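# Push the rolling drawer pedestal fully under the desk

## Task

Move the wheeled drawer pedestal completely beneath the desk so no part of it projects past the desk's front or sides. It must end upright, not toppled or leaning, with its drawer fronts facing the room and parallel to the desk's front edge, and it must stay there with the robot no longer holding it in place.

## Robot and tools

Robot: a wheeled base with two six-joint arms and grippers mounted on a lifting column, plus a tilting head. Shoulder height S = 0.90 m + column_m. Folded, as at the start, it measures 0.73 m long, 0.62 m wide and S + 0.43 m tall, and its front edge sits 0.40 m ahead of the column. The base drives straight or turns in place. It cannot move sideways.

Frames: the base frame has its origin on the floor between the drive wheels, directly under the column, with x forward, y left and z up. left_hand and right_hand are reported in this frame. Each is the point where that gripper's fingers meet, and the tips reach 8 mm beyond it. The hand's z axis runs along the fingers (quat_wxyz maps (0,0,1) onto that direction), and its y axis runs across the opening. The odometry frame is the base frame as it stood when the scene began.

execute_actions(actions, cameras): actions is a list holding one action or none. An empty list only reports state and pictures. cameras picks the images returned at the end: any of cam_head_left, cam_head_right, cam_left_wrist, cam_right_wrist, nav_camera. Leaving it out, null or ["all"] returns all of them, [] returns none, and the pictures line gives their order. An action may contain:
- base: exactly one key. translate_m is a signed distance in metres from where the base is now, forward positive, -3 to 3. rotate_rad is a signed turn in radians from the current heading, counter-clockwise seen from above positive, -3.2 to 3.2. Both are offsets, not poses.
- joints: a dictionary of absolute targets, keyed by name. column_m 0 to 0.8 m. head_tilt_rad -0.61 to 1.308, positive looks down. For each arm (left_/right_): joint1 -2.879 to 2.879, joint2 0 to 3.141, joint3 0 to 3.019, joint4 -1.692 to 1.57, joint5 -1.57 to 1.57 (positive swings the hand to the robot's right), joint6 -2.094 to 2.094 (hand roll). gripper_m 0 to 0.093 m is the fingertip gap, and 0 means closed.
- speeds: caps for this action only. translate_m 0.05 to 0.8 m/s, rotate_rad 0.1 to 1 rad/s. The maximum is the default, and these caps do not slow the arms.
Any joint or base you leave out may keep pushing toward its previous target. A call with an unknown key or a value out of range is rejected and nothing moves. A base move needing more than 8.667 s is rejected, and no action runs longer than 15 s. Once a result reports a stop, the remaining motion calls in that reply are skipped.

Arm geometry (approximate): with joint1 at -1.57 (left) or 1.57 (right) and joints 5 and 6 at 0, the arm swings in a vertical plane pointing ahead, 0.23 m to the side of the column. Let a = j2 - 0.35, b = 1.05 + j2 - j3 and c = b - j4, where c = 1.57 means the fingers point straight down. The hand point is then 0.12 + 0.39 sin a + 0.38 cos b + 0.25 cos c ahead and S + 0.39 cos a - 0.38 sin b - 0.25 sin c above the floor. For instance, j2, j3, j4 = 0.93, 0.78, 0.14 gives 0.60 m ahead and 0.25 m below S. In practice the hand sits up to about 5 cm lower and nearer than this, or more when loaded, so check left_hand and right_hand. To reach low, extend the arm with the fingers down 0.45 to 0.5 m ahead at column_m 0.3, then lower the column. Below 0.4 m height the housing blocks a hand that is less than 0.45 m ahead. Moving the arms with column_m under 0.3 risks hitting the housing or the floor. Joint changes smaller than about 0.03 rad (0.08 for joints 2 and 3) may do nothing. For a gentle touch, step about 0.05 rad per call. Use the gripper by commanding a gap smaller than the object. A reading that stays at least 0.002 m above the target means it is holding something.

wait(seconds): 0 to 10 s with no new command, then returns state and pictures.
zoom_image(camera, region): region is [x0, y0, x1, y1] in pixels of that camera's latest full image, with the origin at the top left and at most 504 by 504.
read_manual(section): returns only the licence texts.
finished_scene(scene): scene number as an integer. It ends the scene for good and reports success. The pedestal must already be in place and stay there on its own.

Reading results: base_status and joint_status report done, off_target (stopped short and may still push), contact_stop (base wheel stall or column touch; the target is dropped), time_out, or not_followed. The line "joint command not followed", with a cause, means a safety check held back the arm's targets. Back the named joints off by 0.05 rad or more, or move the other arm. on_its_own lists what was not commanded, where "held at" means the target being held. base_odometry counts wheel turns, so slip is counted too. If turned_by_wheels and turned_by_imu disagree by more than about 4% and by at least 0.05 rad, the base hit something or slipped. base_tilt is given in degrees, forward and right positive. motor_effort lists left_wheel and right_wheel as a percent, positive pushing forward, with the peak in brackets. wheel_motors_off = 1 means the wheel motors are switched off. MOTOR HOT appears at 85 °C. An OVER-TEMPERATURE FAULT drops that arm, and its joints then show limit_stop_at_motor_heat.

Cameras: cam_head_left and cam_head_right in the head look forward and down by about head_tilt_rad. cam_left_wrist and cam_right_wrist are fisheye cameras looking along the fingers. nav_camera sits low on the base front, 0.23 m up, looking ahead.

Avoid: arms striking or pressing on each other. Pushing with the base for about 3 s trips the wheel motors off for 2 s, and the base then does not hold still. After a contact_stop, back off 0.05 m before turning. A desk top between 0.30 m and S - 0.26 m high can ride over the housing and hit the column. Keep arms from pushing hard for long, since motors overheat, and send the current joint readings back as targets to relieve them. Do not tip the pedestal, and release it before finishing.

Each tool is called after ">>>" as a command line: name --argument value for each argument, lists and objects as JSON in quotes; but a table of rows of numbers goes row by row, as --pt "numbers of a row", without its own name.

## Session

>>> execute_actions --actions '[]'

Scene clock: 0.00 s.
base_odometry: x=+0.000 y=+0.000 heading=+0.000 (m, m, rad; odometry frame)
turned_by_wheels: +0.000 (rad since the last result)
turned_by_imu: +0.000 (rad since the last result)
base_tilt: forward=+0.4 right=+0.2 (deg)
base_status: not commanded
joint_positions: column_m=+0.556 head_tilt_rad=+0.884 left_joint1_rad=-1.561 left_joint2_rad=+0.874 left_joint3_rad=+0.410 left_joint4_rad=-0.928 left_joint5_rad=+0.006 left_joint6_rad=-0.060 left_gripper_m=+0.095 right_joint1_rad=+1.557 right_joint2_rad=+0.882 right_joint3_rad=+0.414 right_joint4_rad=-0.995 right_joint5_rad=+0.011 right_joint6_rad=+0.065 right_gripper_m=+0.094
joint_status: not commanded
wheel_motors_off: 0
motor_effort: left_wheel=+3 right_wheel=-1 (%)
left_hand: x=+0.1528 y=+0.2257 z=+1.2504 quat_wxyz=(+0.420, +0.032, -0.907, -0.013) (m; base frame)
right_hand: x=+0.1434 y=-0.2302 z=+1.2624 quat_wxyz=(+0.452, -0.032, -0.891, +0.024) (m; base frame)
pictures: cam_head_left, cam_head_right, cam_left_wrist, cam_right_wrist, nav_camera
Images, in order (width x height): cam_head_left 672x504, cam_head_right 672x504, cam_left_wrist 616x616, cam_right_wrist 616x616, nav_camera 672x504.

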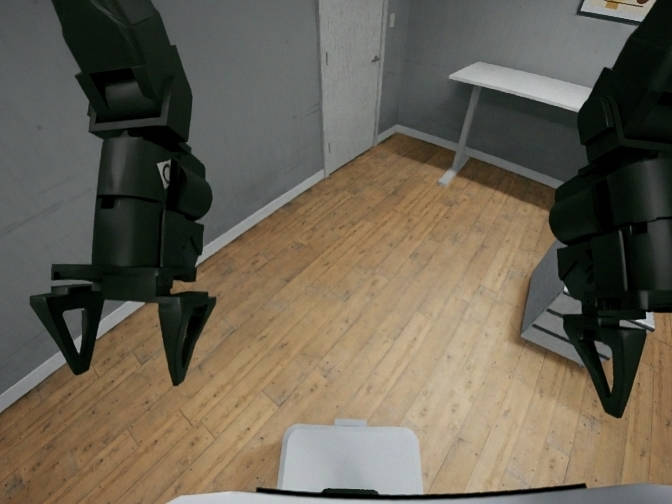

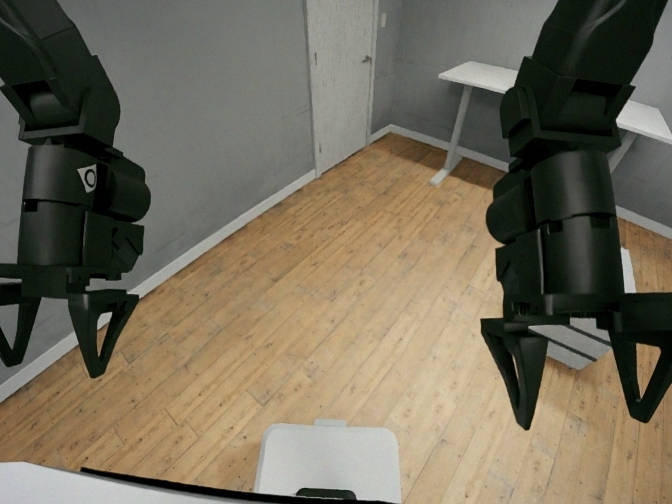

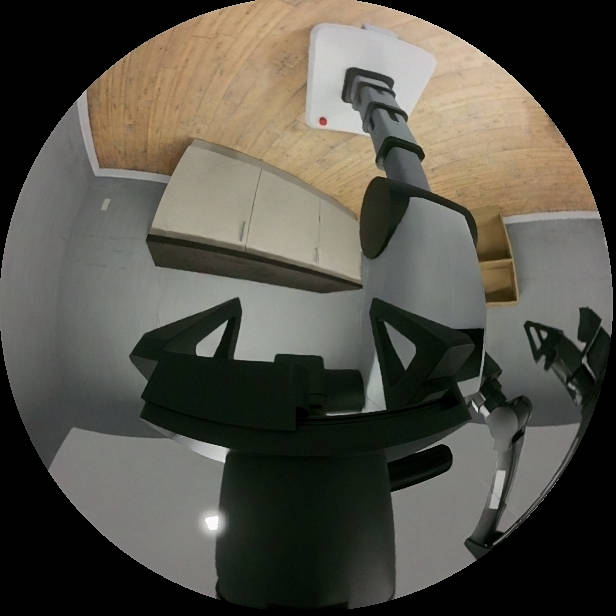

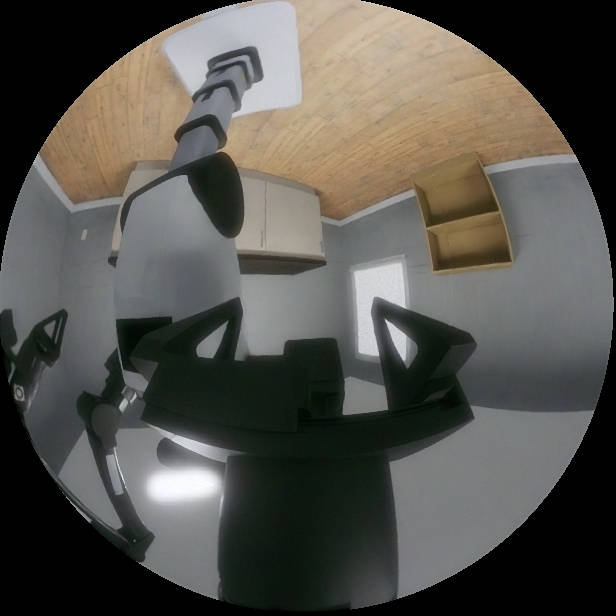

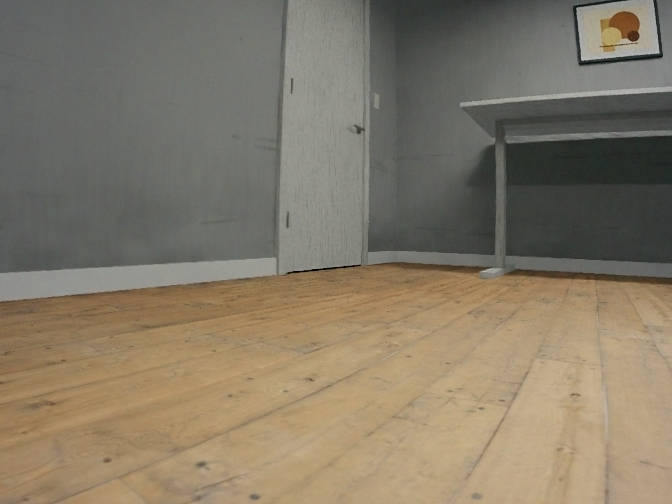

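>>> execute_actions --actions '[{"base":{"rotate_rad":-0.7}}]' --cameras '["cam_head_left","nav_camera"]'

Scene clock: 3.77 s.
base_odometry: x=+0.000 y=+0.000 heading=-0.699 (m, m, rad; odometry frame)
turned_by_wheels: -0.699 (rad since the last result)
turned_by_imu: -0.690 (rad since the last result)
base_tilt: forward=+0.4 right=+0.1 (deg)
base_status: done
joint_positions: column_m=+0.556 head_tilt_rad=+0.884 left_joint1_rad=-1.561 left_joint2_rad=+0.874 left_joint3_rad=+0.410 left_joint4_rad=-0.928 left_joint5_rad=+0.006 left_joint6_rad=-0.060 left_gripper_m=+0.095 right_joint1_rad=+1.557 right_joint2_rad=+0.882 right_joint3_rad=+0.414 right_joint4_rad=-0.995 right_joint5_rad=+0.011 right_joint6_rad=+0.065 right_gripper_m=+0.094
joint_status: not commanded
wheel_motors_off: 0
motor_effort: left_wheel=+2(36) right_wheel=-2(38) (%)
left_hand: x=+0.1528 y=+0.2257 z=+1.2504 quat_wxyz=(+0.420, +0.032, -0.907, -0.013) (m; base frame)
right_hand: x=+0.1434 y=-0.2302 z=+1.2624 quat_wxyz=(+0.452, -0.032, -0.891, +0.024) (m; base frame)
pictures: cam_head_left, nav_camera
Images, in order (width x height): cam_head_left 672x504, nav_camera 672x504.

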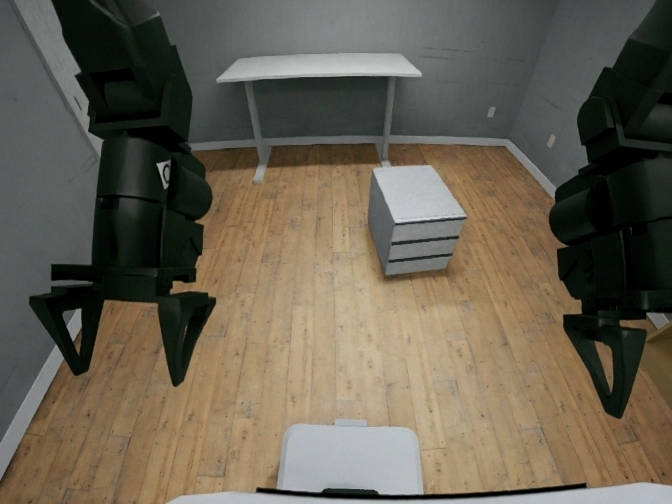

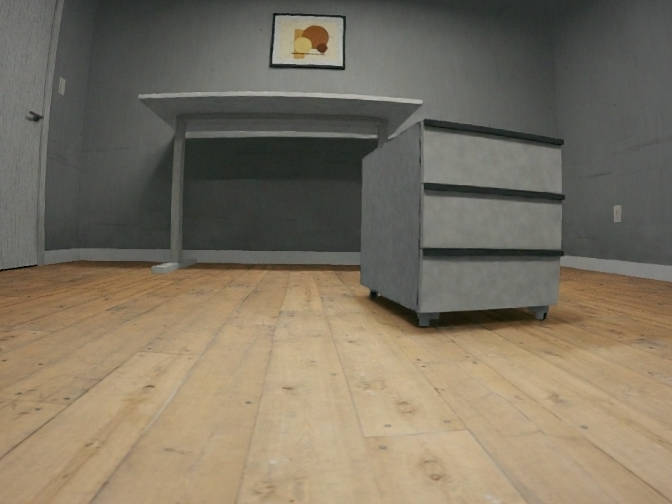

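>>> execute_actions --actions '[{"base":{"rotate_rad":-0.9}}]' --cameras '[]'

>>> execute_actions --actions '[{"base":{"translate_m":1.2}}]' --cameras '[]'

>>> execute_actions --actions '[{"base":{"rotate_rad":1.45}}]' --cameras '["cam_head_left","nav_camera"]'

Scene clock: 21.47 s.
base_odometry: x=+0.000 y=+0.000 heading=-1.599 (m, m, rad; odometry frame)
turned_by_wheels: -0.899 (rad since the last result)
turned_by_imu: -0.890 (rad since the last result)
base_tilt: forward=+0.4 right=+0.1 (deg)
base_status: done
joint_positions: column_m=+0.556 head_tilt_rad=+0.884 left_joint1_rad=-1.561 left_joint2_rad=+0.874 left_joint3_rad=+0.410 left_joint4_rad=-0.928 left_joint5_rad=+0.006 left_joint6_rad=-0.060 left_gripper_m=+0.095 right_joint1_rad=+1.557 right_joint2_rad=+0.882 right_joint3_rad=+0.414 right_joint4_rad=-0.995 right_joint5_rad=+0.011 right_joint6_rad=+0.065 right_gripper_m=+0.094
joint_status: not commanded
wheel_motors_off: 0
motor_effort: left_wheel=+3(27) right_wheel=-1(27) (%)
left_hand: x=+0.1528 y=+0.2257 z=+1.2504 quat_wxyz=(+0.420, +0.032, -0.907, -0.013) (m; base frame)
right_hand: x=+0.1434 y=-0.2302 z=+1.2624 quat_wxyz=(+0.452, -0.032, -0.891, +0.024) (m; base frame)
pictures: none
No camera images: the call's "cameras" was empty. Leave "cameras" out to get every camera's image.

Scene clock: 25.13 s.
base_odometry: x=-0.034 y=-1.200 heading=-1.599 (m, m, rad; odometry frame)
turned_by_wheels: +0.000 (rad since the last result)
turned_by_imu: +0.001 (rad since the last result)
base_tilt: forward=+0.4 right=+0.2 (deg)
base_status: done
joint_positions: column_m=+0.556 head_tilt_rad=+0.884 left_joint1_rad=-1.561 left_joint2_rad=+0.874 left_joint3_rad=+0.410 left_joint4_rad=-0.928 left_joint5_rad=+0.006 left_joint6_rad=-0.060 left_gripper_m=+0.095 right_joint1_rad=+1.557 right_joint2_rad=+0.882 right_joint3_rad=+0.415 right_joint4_rad=-0.995 right_joint5_rad=+0.011 right_joint6_rad=+0.065 right_gripper_m=+0.094
joint_status: not commanded
wheel_motors_off: 0
motor_effort: left_wheel=+0(48) right_wheel=+0(39) (%)
left_hand: x=+0.1531 y=+0.2257 z=+1.2504 quat_wxyz=(+0.420, +0.032, -0.907, -0.013) (m; base frame)
right_hand: x=+0.1436 y=-0.2302 z=+1.2624 quat_wxyz=(+0.452, -0.032, -0.891, +0.024) (m; base frame)
pictures: none
No camera images: the call's "cameras" was empty. Leave "cameras" out to get every camera's image.

Scene clock: 27.90 s.
base_odometry: x=-0.034 y=-1.200 heading=-0.150 (m, m, rad; odometry frame)
turned_by_wheels: +1.449 (rad since the last result)
turned_by_imu: +1.434 (rad since the last result)
base_tilt: forward=+0.4 right=+0.2 (deg)
base_status: done
joint_positions: column_m=+0.556 head_tilt_rad=+0.884 left_joint1_rad=-1.561 left_joint2_rad=+0.874 left_joint3_rad=+0.410 left_joint4_rad=-0.928 left_joint5_rad=+0.006 left_joint6_rad=-0.060 left_gripper_m=+0.095 right_joint1_rad=+1.557 right_joint2_rad=+0.882 right_joint3_rad=+0.415 right_joint4_rad=-0.995 right_joint5_rad=+0.011 right_joint6_rad=+0.065 right_gripper_m=+0.094
joint_status: not commanded
wheel_motors_off: 0
motor_effort: left_wheel=-2(44) right_wheel=+3(28) (%)
left_hand: x=+0.1531 y=+0.2257 z=+1.2504 quat_wxyz=(+0.420, +0.032, -0.907, -0.013) (m; base frame)
right_hand: x=+0.1436 y=-0.2302 z=+1.2624 quat_wxyz=(+0.452, -0.032, -0.891, +0.024) (m; base frame)
pictures: cam_head_left, nav_camera
Images, in order (width x height): cam_head_left 672x504, nav_camera 672x504.

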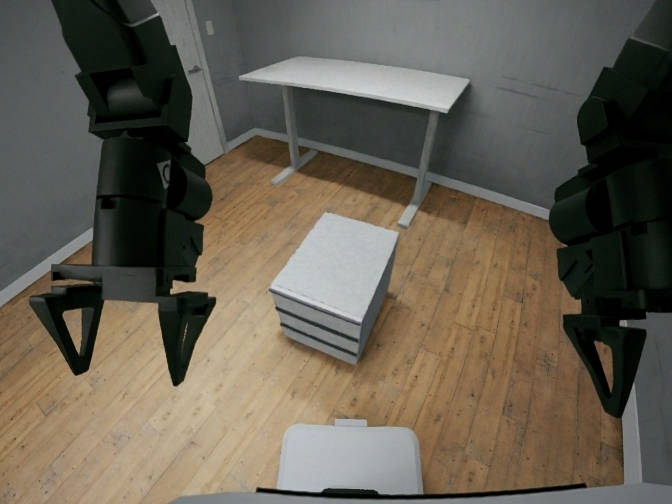

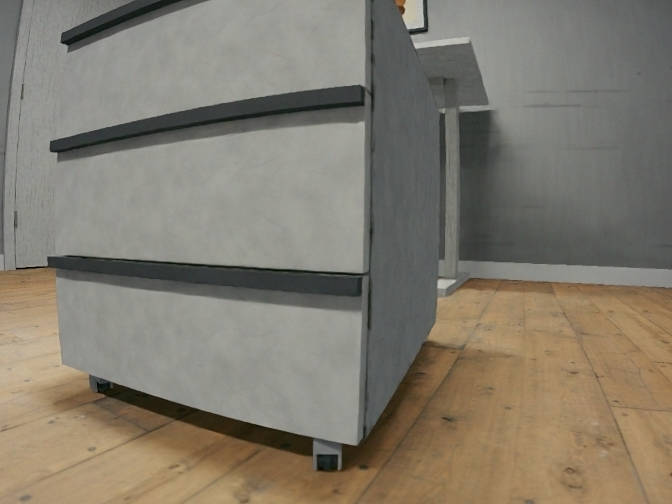

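>>> execute_actions --actions '[{"base":{"translate_m":1.0},"speeds":{"translate_m":0.25}}]' --cameras '["cam_head_left"]'

Scene clock: 35.37 s.
base_odometry: x=+0.955 y=-1.349 heading=-0.150 (m, m, rad; odometry frame)
turned_by_wheels: -0.001 (rad since the last result)
turned_by_imu: +0.001 (rad since the last result)
base_tilt: forward=+0.4 right=+0.2 (deg)
base_status: done
joint_positions: column_m=+0.556 head_tilt_rad=+0.884 left_joint1_rad=-1.561 left_joint2_rad=+0.870 left_joint3_rad=+0.408 left_joint4_rad=-0.928 left_joint5_rad=+0.006 left_joint6_rad=-0.060 left_gripper_m=+0.095 right_joint1_rad=+1.557 right_joint2_rad=+0.879 right_joint3_rad=+0.414 right_joint4_rad=-0.995 right_joint5_rad=+0.011 right_joint6_rad=+0.065 right_gripper_m=+0.094
joint_status: not commanded
wheel_motors_off: 0
motor_effort: left_wheel=+0(65) right_wheel=+0(69) (%)
left_hand: x=+0.1527 y=+0.2257 z=+1.2507 quat_wxyz=(+0.419, +0.032, -0.907, -0.013) (m; base frame)
right_hand: x=+0.1439 y=-0.2302 z=+1.2626 quat_wxyz=(+0.450, -0.032, -0.892, +0.024) (m; base frame)
pictures: cam_head_left
camera_calibration (this result's frames):
cam_head_left: T_world_to_cam=[[0.0398982, -0.99911, -0.0136817, 0.0543779], [-0.729555, -0.0197722, -0.683636, 1.07819], [0.682757, 0.0372574, -0.729695, 1.01412], [0, 0, 0, 1]] pos_world=[0.0920325, 0.0378642, 1.47784]
Images, in order (width x height): cam_head_left 672x504.

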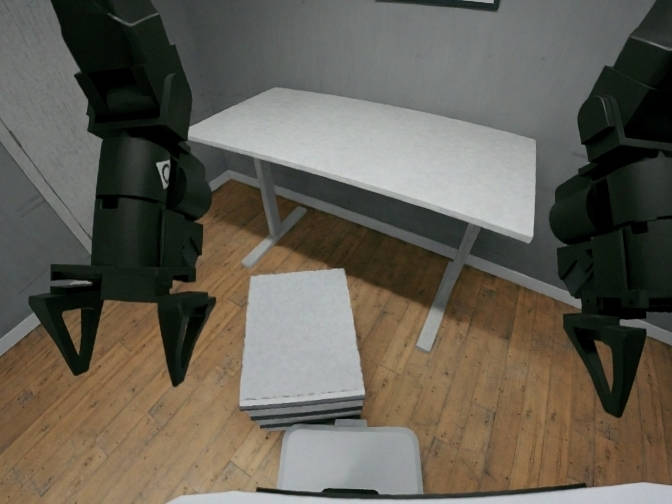

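>>> execute_actions --actions '[{"base":{"translate_m":-0.3}}]' --cameras '[]'

>>> execute_actions --actions '[{"base":{"rotate_rad":1.37}}]' --cameras '[]'

>>> execute_actions --actions '[{"base":{"translate_m":0.64}}]' --cameras '[]'

>>> execute_actions --actions '[{"base":{"rotate_rad":-1.85}}]' --cameras '["cam_head_left","nav_camera"]'

Scene clock: 53.13 s.
base_odometry: x=+0.659 y=-1.304 heading=-0.151 (m, m, rad; odometry frame)
turned_by_wheels: +0.000 (rad since the last result)
turned_by_imu: +0.001 (rad since the last result)
base_tilt: forward=+0.4 right=+0.1 (deg)
base_status: done
joint_positions: column_m=+0.556 head_tilt_rad=+0.884 left_joint1_rad=-1.561 left_joint2_rad=+0.870 left_joint3_rad=+0.405 left_joint4_rad=-0.928 left_joint5_rad=+0.006 left_joint6_rad=-0.060 left_gripper_m=+0.095 right_joint1_rad=+1.557 right_joint2_rad=+0.878 right_joint3_rad=+0.411 right_joint4_rad=-0.995 right_joint5_rad=+0.011 right_joint6_rad=+0.065 right_gripper_m=+0.094
joint_status: not commanded
wheel_motors_off: 0
motor_effort: left_wheel=-1(38) right_wheel=+0(42) (%)
left_hand: x=+0.1511 y=+0.2257 z=+1.2512 quat_wxyz=(+0.421, +0.032, -0.907, -0.013) (m; base frame)
right_hand: x=+0.1422 y=-0.2302 z=+1.2632 quat_wxyz=(+0.452, -0.032, -0.891, +0.024) (m; base frame)
pictures: none
No camera images: the call's "cameras" was empty. Leave "cameras" out to get every camera's image.

Scene clock: 55.80 s.
base_odometry: x=+0.659 y=-1.304 heading=+1.219 (m, m, rad; odometry frame)
turned_by_wheels: +1.369 (rad since the last result)
turned_by_imu: +1.352 (rad since the last result)
base_tilt: forward=+0.4 right=+0.1 (deg)
base_status: done
joint_positions: column_m=+0.556 head_tilt_rad=+0.884 left_joint1_rad=-1.561 left_joint2_rad=+0.870 left_joint3_rad=+0.405 left_joint4_rad=-0.928 left_joint5_rad=+0.006 left_joint6_rad=-0.060 left_gripper_m=+0.095 right_joint1_rad=+1.557 right_joint2_rad=+0.878 right_joint3_rad=+0.413 right_joint4_rad=-0.995 right_joint5_rad=+0.011 right_joint6_rad=+0.065 right_gripper_m=+0.094
joint_status: not commanded
wheel_motors_off: 0
motor_effort: left_wheel=-1(35) right_wheel=+0(40) (%)
left_hand: x=+0.1511 y=+0.2257 z=+1.2512 quat_wxyz=(+0.421, +0.032, -0.907, -0.013) (m; base frame)
right_hand: x=+0.1434 y=-0.2302 z=+1.2628 quat_wxyz=(+0.451, -0.032, -0.892, +0.024) (m; base frame)
pictures: none
No camera images: the call's "cameras" was empty. Leave "cameras" out to get every camera's image.

Scene clock: 58.63 s.
base_odometry: x=+0.879 y=-0.703 heading=+1.219 (m, m, rad; odometry frame)
turned_by_wheels: +0.000 (rad since the last result)
turned_by_imu: +0.001 (rad since the last result)
base_tilt: forward=+0.4 right=+0.2 (deg)
base_status: done
joint_positions: column_m=+0.556 head_tilt_rad=+0.884 left_joint1_rad=-1.561 left_joint2_rad=+0.871 left_joint3_rad=+0.410 left_joint4_rad=-0.928 left_joint5_rad=+0.006 left_joint6_rad=-0.060 left_gripper_m=+0.095 right_joint1_rad=+1.557 right_joint2_rad=+0.879 right_joint3_rad=+0.415 right_joint4_rad=-0.995 right_joint5_rad=+0.011 right_joint6_rad=+0.065 right_gripper_m=+0.094
joint_status: not commanded
wheel_motors_off: 0
motor_effort: left_wheel=+0(44) right_wheel=-1(46) (%)
left_hand: x=+0.1537 y=+0.2257 z=+1.2504 quat_wxyz=(+0.419, +0.032, -0.907, -0.013) (m; base frame)
right_hand: x=+0.1444 y=-0.2302 z=+1.2623 quat_wxyz=(+0.450, -0.032, -0.892, +0.024) (m; base frame)
pictures: none
No camera images: the call's "cameras" was empty. Leave "cameras" out to get every camera's image.

Scene clock: 61.80 s.
base_odometry: x=+0.879 y=-0.703 heading=-0.631 (m, m, rad; odometry frame)
turned_by_wheels: -1.849 (rad since the last result)
turned_by_imu: -1.829 (rad since the last result)
base_tilt: forward=+0.4 right=+0.2 (deg)
base_status: done
joint_positions: column_m=+0.556 head_tilt_rad=+0.884 left_joint1_rad=-1.561 left_joint2_rad=+0.871 left_joint3_rad=+0.410 left_joint4_rad=-0.928 left_joint5_rad=+0.006 left_joint6_rad=-0.060 left_gripper_m=+0.095 right_joint1_rad=+1.557 right_joint2_rad=+0.879 right_joint3_rad=+0.415 right_joint4_rad=-0.995 right_joint5_rad=+0.011 right_joint6_rad=+0.065 right_gripper_m=+0.094
joint_status: not commanded
wheel_motors_off: 0
motor_effort: left_wheel=+2(31) right_wheel=-1(42) (%)
left_hand: x=+0.1537 y=+0.2257 z=+1.2504 quat_wxyz=(+0.419, +0.032, -0.907, -0.013) (m; base frame)
right_hand: x=+0.1444 y=-0.2302 z=+1.2623 quat_wxyz=(+0.450, -0.032, -0.892, +0.024) (m; base frame)
pictures: cam_head_left, nav_camera
camera_calibration (this result's frames):
cam_head_left: T_world_to_cam=[[0.0398982, -0.99911, -0.0136817, 0.0543779], [-0.729555, -0.0197722, -0.683636, 1.07819], [0.682757, 0.0372574, -0.729695, 1.01412], [0, 0, 0, 1]] pos_world=[0.0920325, 0.0378642, 1.47784]
Images, in order (width x height): cam_head_left 672x504, nav_camera 672x504.

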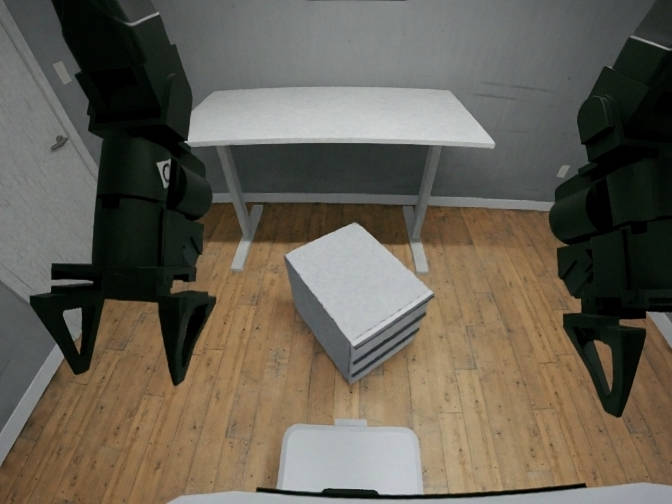

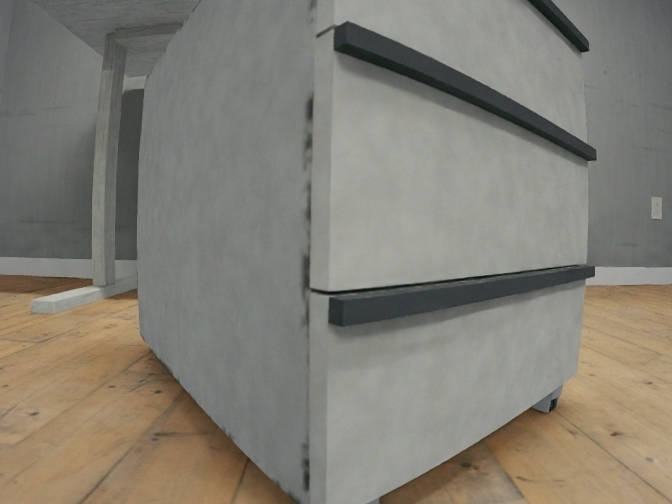

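>>> execute_actions --actions '[{"base":{"rotate_rad":0.25}}]' --cameras '[]'

>>> execute_actions --actions '[{"base":{"translate_m":0.45},"speeds":{"translate_m":0.2}}]' --cameras '["cam_head_left"]'

>>> execute_actions --actions '[{"base":{"rotate_rad":-0.25},"speeds":{"rotate_rad":0.4}}]' --cameras '["cam_head_left"]'

Scene clock: 66.30 s.
base_odometry: x=+0.879 y=-0.703 heading=-0.381 (m, m, rad; odometry frame)
turned_by_wheels: +0.249 (rad since the last result)
turned_by_imu: +0.249 (rad since the last result)
base_tilt: forward=+0.4 right=+0.2 (deg)
base_status: done
joint_positions: column_m=+0.556 head_tilt_rad=+0.884 left_joint1_rad=-1.561 left_joint2_rad=+0.871 left_joint3_rad=+0.410 left_joint4_rad=-0.928 left_joint5_rad=+0.006 left_joint6_rad=-0.060 left_gripper_m=+0.095 right_joint1_rad=+1.557 right_joint2_rad=+0.879 right_joint3_rad=+0.415 right_joint4_rad=-0.995 right_joint5_rad=+0.011 right_joint6_rad=+0.065 right_gripper_m=+0.094
joint_status: not commanded
wheel_motors_off: 0
motor_effort: left_wheel=-2(23) right_wheel=+0(20) (%)
left_hand: x=+0.1537 y=+0.2257 z=+1.2504 quat_wxyz=(+0.419, +0.032, -0.907, -0.013) (m; base frame)
right_hand: x=+0.1444 y=-0.2302 z=+1.2623 quat_wxyz=(+0.450, -0.032, -0.892, +0.024) (m; base frame)
pictures: none
No camera images: the call's "cameras" was empty. Leave "cameras" out to get every camera's image.

Scene clock: 69.53 s.
base_odometry: x=+1.297 y=-0.871 heading=-0.382 (m, m, rad; odometry frame)
turned_by_wheels: -0.001 (rad since the last result)
turned_by_imu: +0.000 (rad since the last result)
base_tilt: forward=+0.4 right=+0.2 (deg)
base_status: done
joint_positions: column_m=+0.556 head_tilt_rad=+0.884 left_joint1_rad=-1.561 left_joint2_rad=+0.869 left_joint3_rad=+0.408 left_joint4_rad=-0.928 left_joint5_rad=+0.006 left_joint6_rad=-0.060 left_gripper_m=+0.095 right_joint1_rad=+1.557 right_joint2_rad=+0.876 right_joint3_rad=+0.414 right_joint4_rad=-0.995 right_joint5_rad=+0.011 right_joint6_rad=+0.065 right_gripper_m=+0.094
joint_status: not commanded
wheel_motors_off: 0
motor_effort: left_wheel=-1(37) right_wheel=-1(60) (%)
left_hand: x=+0.1525 y=+0.2257 z=+1.2509 quat_wxyz=(+0.419, +0.032, -0.907, -0.013) (m; base frame)
right_hand: x=+0.1445 y=-0.2302 z=+1.2625 quat_wxyz=(+0.449, -0.032, -0.893, +0.024) (m; base frame)
pictures: cam_head_left
camera_calibration (this result's frames):
cam_head_left: T_world_to_cam=[[0.0398982, -0.99911, -0.0136817, 0.0543779], [-0.729555, -0.0197722, -0.683636, 1.07819], [0.682757, 0.0372574, -0.729695, 1.01412], [0, 0, 0, 1]] pos_world=[0.0920325, 0.0378642, 1.47784]
Images, in order (width x height): cam_head_left 672x504.

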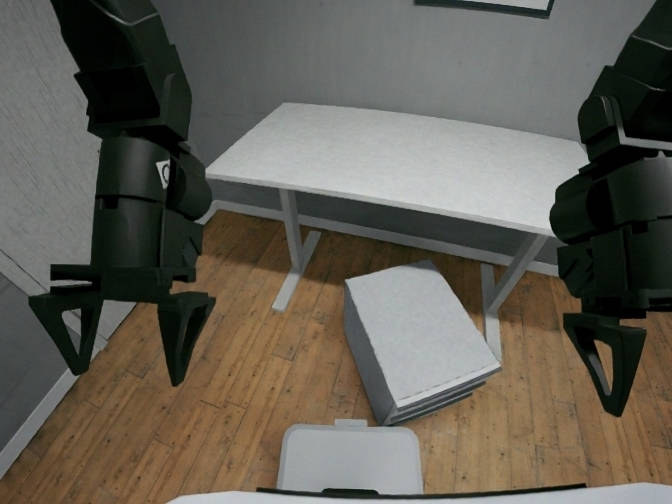

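Scene clock: 70.93 s.
base_odometry: x=+1.297 y=-0.871 heading=-0.631 (m, m, rad; odometry frame)
turned_by_wheels: -0.249 (rad since the last result)
turned_by_imu: -0.244 (rad since the last result)
base_tilt: forward=+0.4 right=+0.1 (deg)
base_status: done
joint_positions: column_m=+0.556 head_tilt_rad=+0.884 left_joint1_rad=-1.561 left_joint2_rad=+0.869 left_joint3_rad=+0.408 left_joint4_rad=-0.928 left_joint5_rad=+0.006 left_joint6_rad=-0.060 left_gripper_m=+0.095 right_joint1_rad=+1.557 right_joint2_rad=+0.876 right_joint3_rad=+0.414 right_joint4_rad=-0.995 right_joint5_rad=+0.011 right_joint6_rad=+0.065 right_gripper_m=+0.094
joint_status: not commanded
wheel_motors_off: 0
motor_effort: left_wheel=+0(35) right_wheel=+0(41) (%)
left_hand: x=+0.1525 y=+0.2257 z=+1.2509 quat_wxyz=(+0.419, +0.032, -0.907, -0.013) (m; base frame)
right_hand: x=+0.1445 y=-0.2302 z=+1.2625 quat_wxyz=(+0.449, -0.032, -0.893, +0.024) (m; base frame)
pictures: cam_head_left
camera_calibration (this result's frames):
cam_head_left: T_world_to_cam=[[0.0398982, -0.99911, -0.0136817, 0.0543779], [-0.729555, -0.0197722, -0.683636, 1.07819], [0.682757, 0.0372574, -0.729695, 1.01412], [0, 0, 0, 1]] pos_world=[0.0920325, 0.0378642, 1.47784]
Images, in order (width x height): cam_head_left 672x504.

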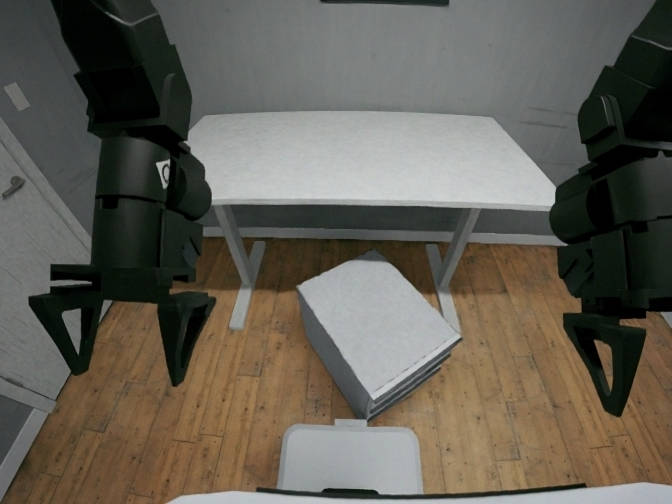

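>>> execute_actions --actions '[{"base":{"rotate_rad":0.25},"joints":{"column_m":0.0,"left_joint2_rad":1.65,"left_joint3_rad":1.8,"left_joint4_rad":-0.3,"left_gripper_m":0.0}}]' --cameras '["cam_head_left"]'

>>> execute_actions --actions '[{"base":{"rotate_rad":-0.6},"speeds":{"rotate_rad":0.3}}]' --cameras '["cam_head_left"]'

Scene clock: 94.60 s.
base_odometry: x=+1.297 y=-0.871 heading=-0.383 (m, m, rad; odometry frame)
turned_by_wheels: +0.248 (rad since the last result)
turned_by_imu: +0.246 (rad since the last result)
base_tilt: forward=+0.4 right=+0.1 (deg)
base_status: done
joint_positions: column_m=+0.002 head_tilt_rad=+0.884 left_joint1_rad=-1.559 left_joint2_rad=+1.641 left_joint3_rad=+1.778 left_joint4_rad=-0.310 left_joint5_rad=+0.006 left_joint6_rad=-0.060 left_gripper_m=+0.001 right_joint1_rad=+1.557 right_joint2_rad=+0.876 right_joint3_rad=+0.414 right_joint4_rad=-0.995 right_joint5_rad=+0.011 right_joint6_rad=+0.065 right_gripper_m=+0.094
joint_status: all done
joint sent to its limit — the command would take column_m past its lower limit, so that joint was sent only as far as its limit.
wheel_motors_off: 0
motor_effort: left_wheel=-1(25) right_wheel=-1(43) (%)
left_hand: x=+0.8130 y=+0.2321 z=+0.4764 quat_wxyz=(-0.174, +0.031, -0.984, +0.003) (m; base frame)
right_hand: x=+0.1445 y=-0.2302 z=+0.7087 quat_wxyz=(+0.449, -0.032, -0.893, +0.024) (m; base frame)
pictures: cam_head_left
camera_calibration (this result's frames):
cam_head_left: T_world_to_cam=[[0.0398982, -0.99911, -0.0136817, 0.0468], [-0.729555, -0.0197722, -0.683636, 0.69955], [0.682757, 0.0372574, -0.729695, 0.609969], [0, 0, 0, 1]] pos_world=[0.0920325, 0.0378642, 0.923969]
Images, in order (width x height): cam_head_left 672x504.

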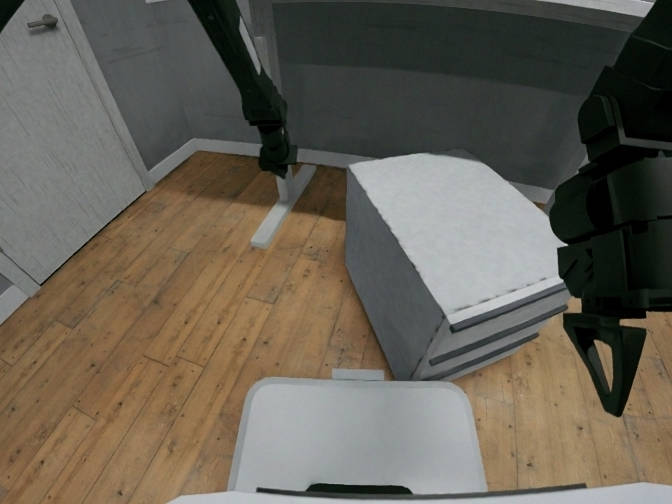

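Scene clock: 97.70 s.
base_odometry: x=+1.297 y=-0.871 heading=-0.980 (m, m, rad; odometry frame)
turned_by_wheels: -0.597 (rad since the last result)
turned_by_imu: -0.583 (rad since the last result)
base_tilt: forward=+0.4 right=+0.1 (deg)
base_status: done
joint_positions: column_m=+0.002 head_tilt_rad=+0.884 left_joint1_rad=-1.500 left_joint2_rad=+1.654 left_joint3_rad=+1.794 left_joint4_rad=-0.285 left_joint5_rad=-0.017 left_joint6_rad=-0.060 left_gripper_m=+0.001 right_joint1_rad=+1.557 right_joint2_rad=+0.876 right_joint3_rad=+0.414 right_joint4_rad=-0.995 right_joint5_rad=+0.011 right_joint6_rad=+0.065 right_gripper_m=+0.094
joint_status: not commanded
wheel_motors_off: 0
motor_effort: left_wheel=+6(34) right_wheel=-6(43) (%)
left_hand: x=+0.8207 y=+0.2802 z=+0.4768 quat_wxyz=(-0.189, +0.043, -0.980, -0.036) (m; base frame)
right_hand: x=+0.1443 y=-0.2302 z=+0.7087 quat_wxyz=(+0.449, -0.032, -0.892, +0.024) (m; base frame)
pictures: cam_head_left
camera_calibration (this result's frames):
cam_head_left: T_world_to_cam=[[0.0398982, -0.99911, -0.0136817, 0.0468], [-0.729555, -0.0197722, -0.683636, 0.69955], [0.682757, 0.0372574, -0.729695, 0.609969], [0, 0, 0, 1]] pos_world=[0.0920325, 0.0378642, 0.923969]
Images, in order (width x height): cam_head_left 672x504.

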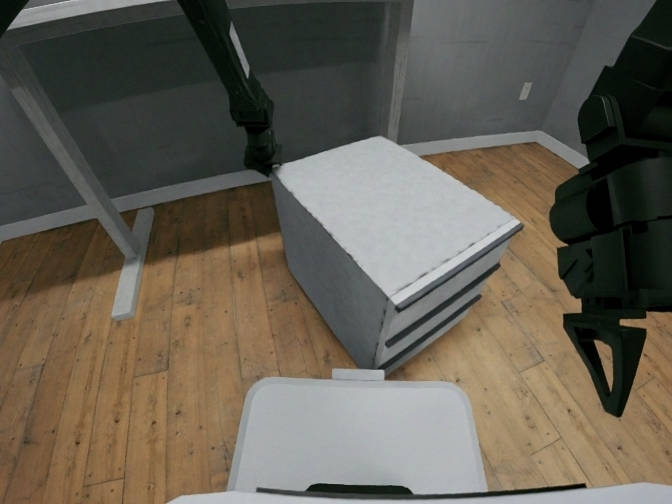

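>>> execute_actions --actions '[{"base":{"rotate_rad":0.35},"joints":{"column_m":0.4}}]' --cameras '["cam_head_left"]'

Scene clock: 106.43 s.
base_odometry: x=+1.297 y=-0.871 heading=-0.632 (m, m, rad; odometry frame)
turned_by_wheels: +0.349 (rad since the last result)
turned_by_imu: +0.347 (rad since the last result)
base_tilt: forward=+0.4 right=+0.2 (deg)
base_status: done
joint_positions: column_m=+0.400 head_tilt_rad=+0.884 left_joint1_rad=-1.554 left_joint2_rad=+1.746 left_joint3_rad=+1.737 left_joint4_rad=-0.335 left_joint5_rad=+0.006 left_joint6_rad=-0.052 left_gripper_m=+0.001 right_joint1_rad=+1.557 right_joint2_rad=+0.877 right_joint3_rad=+0.413 right_joint4_rad=-0.995 right_joint5_rad=+0.011 right_joint6_rad=+0.065 right_gripper_m=+0.094
joint_status: all done
wheel_motors_off: 0
motor_effort: left_wheel=-2(25) right_wheel=+6(28) (%)
left_hand: x=+0.7347 y=+0.2365 z=+0.7929 quat_wxyz=(-0.090, +0.029, -0.996, -0.003) (m; base frame)
right_hand: x=+0.1439 y=-0.2302 z=+1.1068 quat_wxyz=(+0.450, -0.032, -0.892, +0.024) (m; base frame)
pictures: cam_head_left
camera_calibration (this result's frames):
cam_head_left: T_world_to_cam=[[0.0398982, -0.99911, -0.0136817, 0.0522447], [-0.729556, -0.0197722, -0.683636, 0.971604], [0.682757, 0.0372574, -0.729695, 0.900353], [0, 0, 0, 1]] pos_world=[0.0920325, 0.0378642, 1.32192]
Images, in order (width x height): cam_head_left 672x504.

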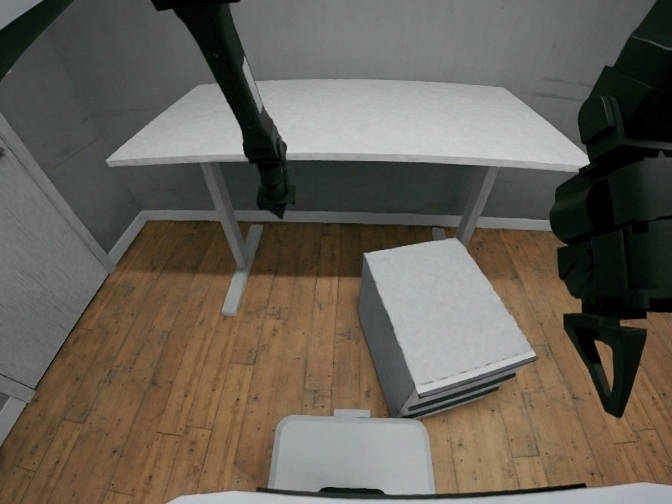

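>>> execute_actions --actions '[{"base":{"rotate_rad":-0.55},"joints":{"left_joint2_rad":0.87,"left_joint3_rad":0.41,"left_joint4_rad":-0.93,"right_joint2_rad":1.65,"right_joint3_rad":1.8,"right_joint4_rad":-0.3,"right_gripper_m":0.0}}]' --cameras '["cam_head_left"]'

>>> execute_actions --actions '[{"joints":{"column_m":0.0}}]' --cameras '["cam_head_left"]'

>>> execute_actions --actions '[{"base":{"rotate_rad":0.55},"speeds":{"rotate_rad":0.3}}]' --cameras '["cam_head_left"]'

Scene clock: 117.30 s.
base_odometry: x=+1.297 y=-0.871 heading=-1.181 (m, m, rad; odometry frame)
turned_by_wheels: -0.549 (rad since the last result)
turned_by_imu: -0.543 (rad since the last result)
base_tilt: forward=+0.5 right=+0.1 (deg)
base_status: done
joint_positions: column_m=+0.400 head_tilt_rad=+0.884 left_joint1_rad=-1.563 left_joint2_rad=+0.878 left_joint3_rad=+0.408 left_joint4_rad=-0.921 left_joint5_rad=+0.006 left_joint6_rad=-0.057 left_gripper_m=+0.001 right_joint1_rad=+1.552 right_joint2_rad=+1.641 right_joint3_rad=+1.787 right_joint4_rad=-0.306 right_joint5_rad=+0.011 right_joint6_rad=+0.065 right_gripper_m=+0.000
joint_status: all done
wheel_motors_off: 0
motor_effort: left_wheel=+2(22) right_wheel=-2(43) (%)
left_hand: x=+0.1519 y=+0.2251 z=+1.0933 quat_wxyz=(+0.420, +0.030, -0.907, -0.011) (m; base frame)
right_hand: x=+0.8188 y=-0.2411 z=+0.8780 quat_wxyz=(-0.181, -0.036, -0.983, +0.008) (m; base frame)
pictures: cam_head_left
camera_calibration (this result's frames):
cam_head_left: T_world_to_cam=[[0.0398982, -0.99911, -0.0136817, 0.0522447], [-0.729555, -0.0197722, -0.683636, 0.971604], [0.682757, 0.0372574, -0.729695, 0.900353], [0, 0, 0, 1]] pos_world=[0.0920325, 0.0378642, 1.32192]
Images, in order (width x height): cam_head_left 672x504.

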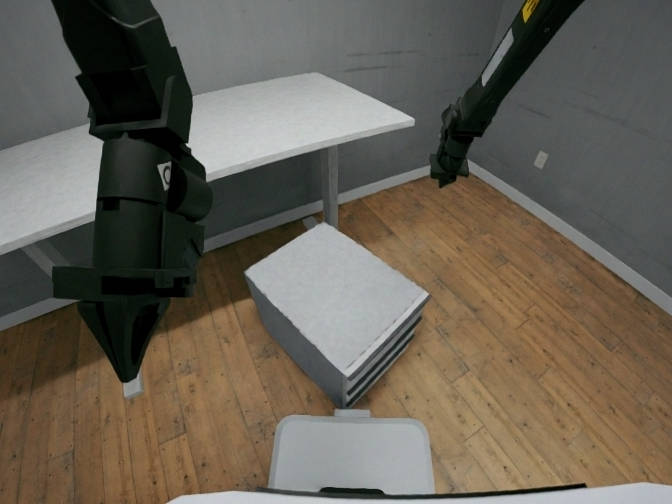

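Scene clock: 123.03 s.
base_odometry: x=+1.297 y=-0.871 heading=-1.181 (m, m, rad; odometry frame)
turned_by_wheels: +0.000 (rad since the last result)
turned_by_imu: +0.001 (rad since the last result)
base_tilt: forward=+0.4 right=+0.1 (deg)
base_status: not commanded
joint_positions: column_m=+0.002 head_tilt_rad=+0.884 left_joint1_rad=-1.563 left_joint2_rad=+0.878 left_joint3_rad=+0.408 left_joint4_rad=-0.921 left_joint5_rad=+0.006 left_joint6_rad=-0.057 left_gripper_m=+0.001 right_joint1_rad=+1.552 right_joint2_rad=+1.641 right_joint3_rad=+1.787 right_joint4_rad=-0.306 right_joint5_rad=+0.011 right_joint6_rad=+0.065 right_gripper_m=+0.000
joint_status: all done
joint sent to its limit — the command would take column_m past its lower limit, so that joint was sent only as far as its limit.
wheel_motors_off: 0
motor_effort: left_wheel=+5(5) right_wheel=-6(5) (%)
left_hand: x=+0.1521 y=+0.2251 z=+0.6954 quat_wxyz=(+0.420, +0.030, -0.907, -0.011) (m; base frame)
right_hand: x=+0.8186 y=-0.2411 z=+0.4797 quat_wxyz=(-0.181, -0.036, -0.983, +0.009) (m; base frame)
pictures: cam_head_left
camera_calibration (this result's frames):
cam_head_left: T_world_to_cam=[[0.0398982, -0.99911, -0.0136817, 0.0467997], [-0.729555, -0.0197722, -0.683636, 0.699534], [0.682757, 0.0372574, -0.729695, 0.609952], [0, 0, 0, 1]] pos_world=[0.0920325, 0.0378642, 0.923946]
Images, in order (width x height): cam_head_left 672x504.

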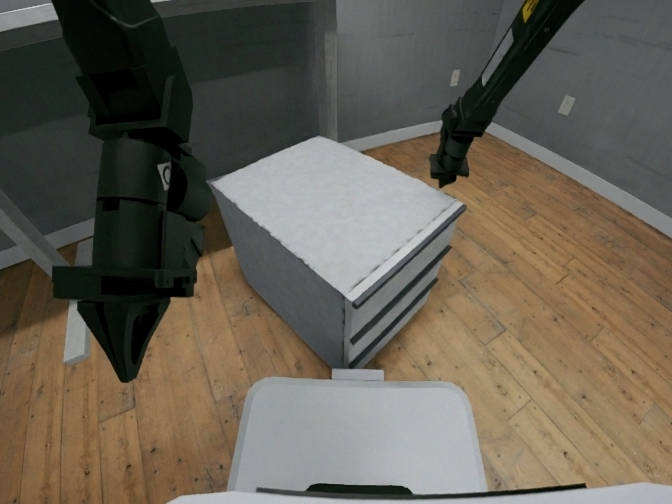

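Scene clock: 125.60 s.
base_odometry: x=+1.297 y=-0.871 heading=-0.632 (m, m, rad; odometry frame)
turned_by_wheels: +0.549 (rad since the last result)
turned_by_imu: +0.543 (rad since the last result)
base_tilt: forward=+0.4 right=+0.1 (deg)
base_status: done
joint_positions: column_m=+0.002 head_tilt_rad=+0.884 left_joint1_rad=-1.563 left_joint2_rad=+0.878 left_joint3_rad=+0.408 left_joint4_rad=-0.921 left_joint5_rad=+0.006 left_joint6_rad=-0.057 left_gripper_m=+0.001 right_joint1_rad=+1.546 right_joint2_rad=+1.599 right_joint3_rad=+1.811 right_joint4_rad=-0.283 right_joint5_rad=+0.018 right_joint6_rad=+0.064 right_gripper_m=+0.000
joint_status: not commanded
wheel_motors_off: 0
motor_effort: left_wheel=+0(23) right_wheel=+2(35) (%)
left_hand: x=+0.1521 y=+0.2251 z=+0.6954 quat_wxyz=(+0.420, +0.030, -0.907, -0.011) (m; base frame)
right_hand: x=+0.8527 y=-0.2466 z=+0.5200 quat_wxyz=(-0.224, -0.037, -0.974, +0.014) (m; base frame)
pictures: cam_head_left
camera_calibration (this result's frames):
cam_head_left: T_world_to_cam=[[0.0398982, -0.99911, -0.0136817, 0.0467997], [-0.729555, -0.0197722, -0.683636, 0.699534], [0.682757, 0.0372574, -0.729695, 0.609952], [0, 0, 0, 1]] pos_world=[0.0920325, 0.0378642, 0.923946]
Images, in order (width x height): cam_head_left 672x504.

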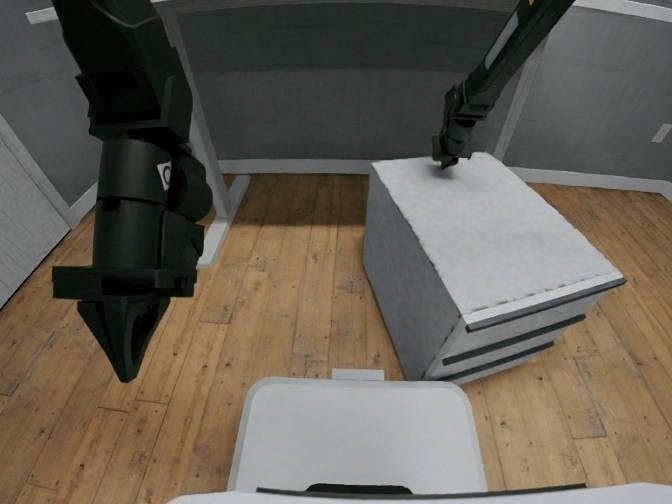

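>>> execute_actions --actions '[{"base":{"rotate_rad":-0.75}}]' --cameras '[]'

>>> execute_actions --actions '[{"joints":{"right_joint2_rad":1.75,"right_joint3_rad":1.75,"right_joint4_rad":-0.5}}]' --cameras '["cam_head_left"]'

>>> execute_actions --actions '[{"base":{"rotate_rad":0.75},"speeds":{"rotate_rad":0.3}}]' --cameras '["cam_head_left"]'

Scene clock: 131.73 s.
base_odometry: x=+1.297 y=-0.870 heading=-1.382 (m, m, rad; odometry frame)
turned_by_wheels: -0.749 (rad since the last result)
turned_by_imu: -0.741 (rad since the last result)
base_tilt: forward=+0.4 right=+0.1 (deg)
base_status: done
joint_positions: column_m=+0.002 head_tilt_rad=+0.884 left_joint1_rad=-1.563 left_joint2_rad=+0.878 left_joint3_rad=+0.408 left_joint4_rad=-0.921 left_joint5_rad=+0.006 left_joint6_rad=-0.057 left_gripper_m=+0.001 right_joint1_rad=+1.552 right_joint2_rad=+1.645 right_joint3_rad=+1.793 right_joint4_rad=-0.293 right_joint5_rad=+0.011 right_joint6_rad=+0.064 right_gripper_m=+0.000
joint_status: not commanded
wheel_motors_off: 0
motor_effort: left_wheel=+3(24) right_wheel=-4(43) (%)
left_hand: x=+0.1521 y=+0.2251 z=+0.6954 quat_wxyz=(+0.420, +0.030, -0.907, -0.011) (m; base frame)
right_hand: x=+0.8230 y=-0.2412 z=+0.4801 quat_wxyz=(-0.188, -0.036, -0.981, +0.008) (m; base frame)
pictures: none
No camera images: the call's "cameras" was empty. Leave "cameras" out to get every camera's image.

Scene clock: 132.93 s.
base_odometry: x=+1.297 y=-0.871 heading=-1.381 (m, m, rad; odometry frame)
turned_by_wheels: +0.000 (rad since the last result)
turned_by_imu: +0.000 (rad since the last result)
base_tilt: forward=+0.4 right=+0.1 (deg)
base_status: not commanded
joint_positions: column_m=+0.002 head_tilt_rad=+0.884 left_joint1_rad=-1.563 left_joint2_rad=+0.878 left_joint3_rad=+0.408 left_joint4_rad=-0.921 left_joint5_rad=+0.006 left_joint6_rad=-0.057 left_gripper_m=+0.001 right_joint1_rad=+1.552 right_joint2_rad=+1.762 right_joint3_rad=+1.731 right_joint4_rad=-0.499 right_joint5_rad=+0.011 right_joint6_rad=+0.064 right_gripper_m=+0.000
joint_status: all done
wheel_motors_off: 0
motor_effort: left_wheel=+4(4) right_wheel=-3(4) (%)
left_hand: x=+0.1521 y=+0.2251 z=+0.6954 quat_wxyz=(+0.420, +0.030, -0.907, -0.011) (m; base frame)
right_hand: x=+0.6833 y=-0.2415 z=+0.3814 quat_wxyz=(+0.003, -0.037, -0.999, +0.014) (m; base frame)
pictures: cam_head_left
camera_calibration (this result's frames):
cam_head_left: T_world_to_cam=[[0.0398982, -0.99911, -0.0136817, 0.0467997], [-0.729555, -0.0197722, -0.683636, 0.699534], [0.682757, 0.0372574, -0.729695, 0.609952], [0, 0, 0, 1]] pos_world=[0.0920325, 0.0378642, 0.923946]
Images, in order (width x height): cam_head_left 672x504.

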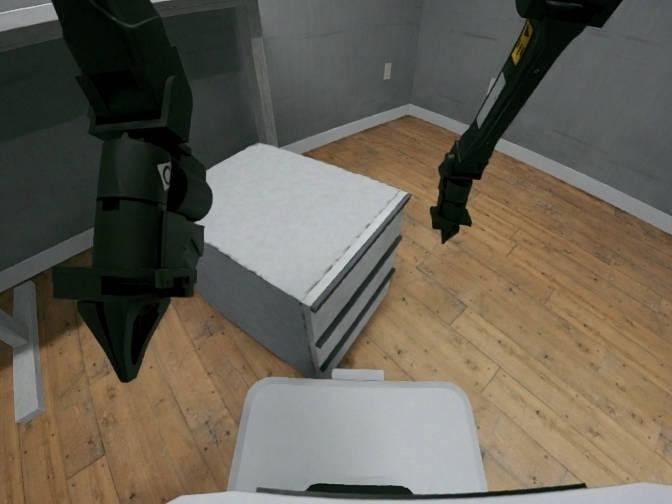

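Scene clock: 136.33 s.
base_odometry: x=+1.297 y=-0.871 heading=-0.634 (m, m, rad; odometry frame)
turned_by_wheels: +0.748 (rad since the last result)
turned_by_imu: +0.731 (rad since the last result)
base_tilt: forward=+0.4 right=+0.2 (deg)
base_status: done
joint_positions: column_m=+0.002 head_tilt_rad=+0.884 left_joint1_rad=-1.563 left_joint2_rad=+0.878 left_joint3_rad=+0.408 left_joint4_rad=-0.921 left_joint5_rad=+0.006 left_joint6_rad=-0.057 left_gripper_m=+0.001 right_joint1_rad=+1.516 right_joint2_rad=+1.765 right_joint3_rad=+1.727 right_joint4_rad=-0.508 right_joint5_rad=+0.026 right_joint6_rad=+0.088 right_gripper_m=+0.000
joint_status: not commanded
wheel_motors_off: 0
motor_effort: left_wheel=+0(38) right_wheel=+3(39) (%)
left_hand: x=+0.1521 y=+0.2251 z=+0.6954 quat_wxyz=(+0.420, +0.030, -0.907, -0.011) (m; base frame)
right_hand: x=+0.6765 y=-0.2716 z=+0.3802 quat_wxyz=(+0.009, -0.058, -0.998, +0.037) (m; base frame)
pictures: cam_head_left
camera_calibration (this result's frames):
cam_head_left: T_world_to_cam=[[0.0398982, -0.99911, -0.0136817, 0.0467997], [-0.729555, -0.0197722, -0.683636, 0.699534], [0.682757, 0.0372574, -0.729695, 0.609952], [0, 0, 0, 1]] pos_world=[0.0920325, 0.0378642, 0.923946]
Images, in order (width x height): cam_head_left 672x504.

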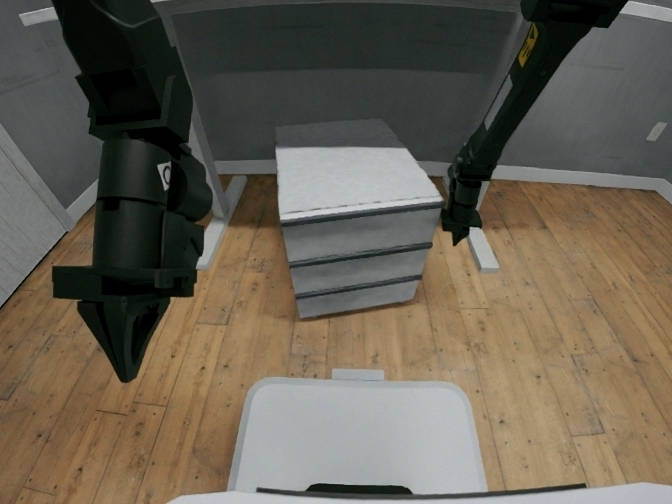

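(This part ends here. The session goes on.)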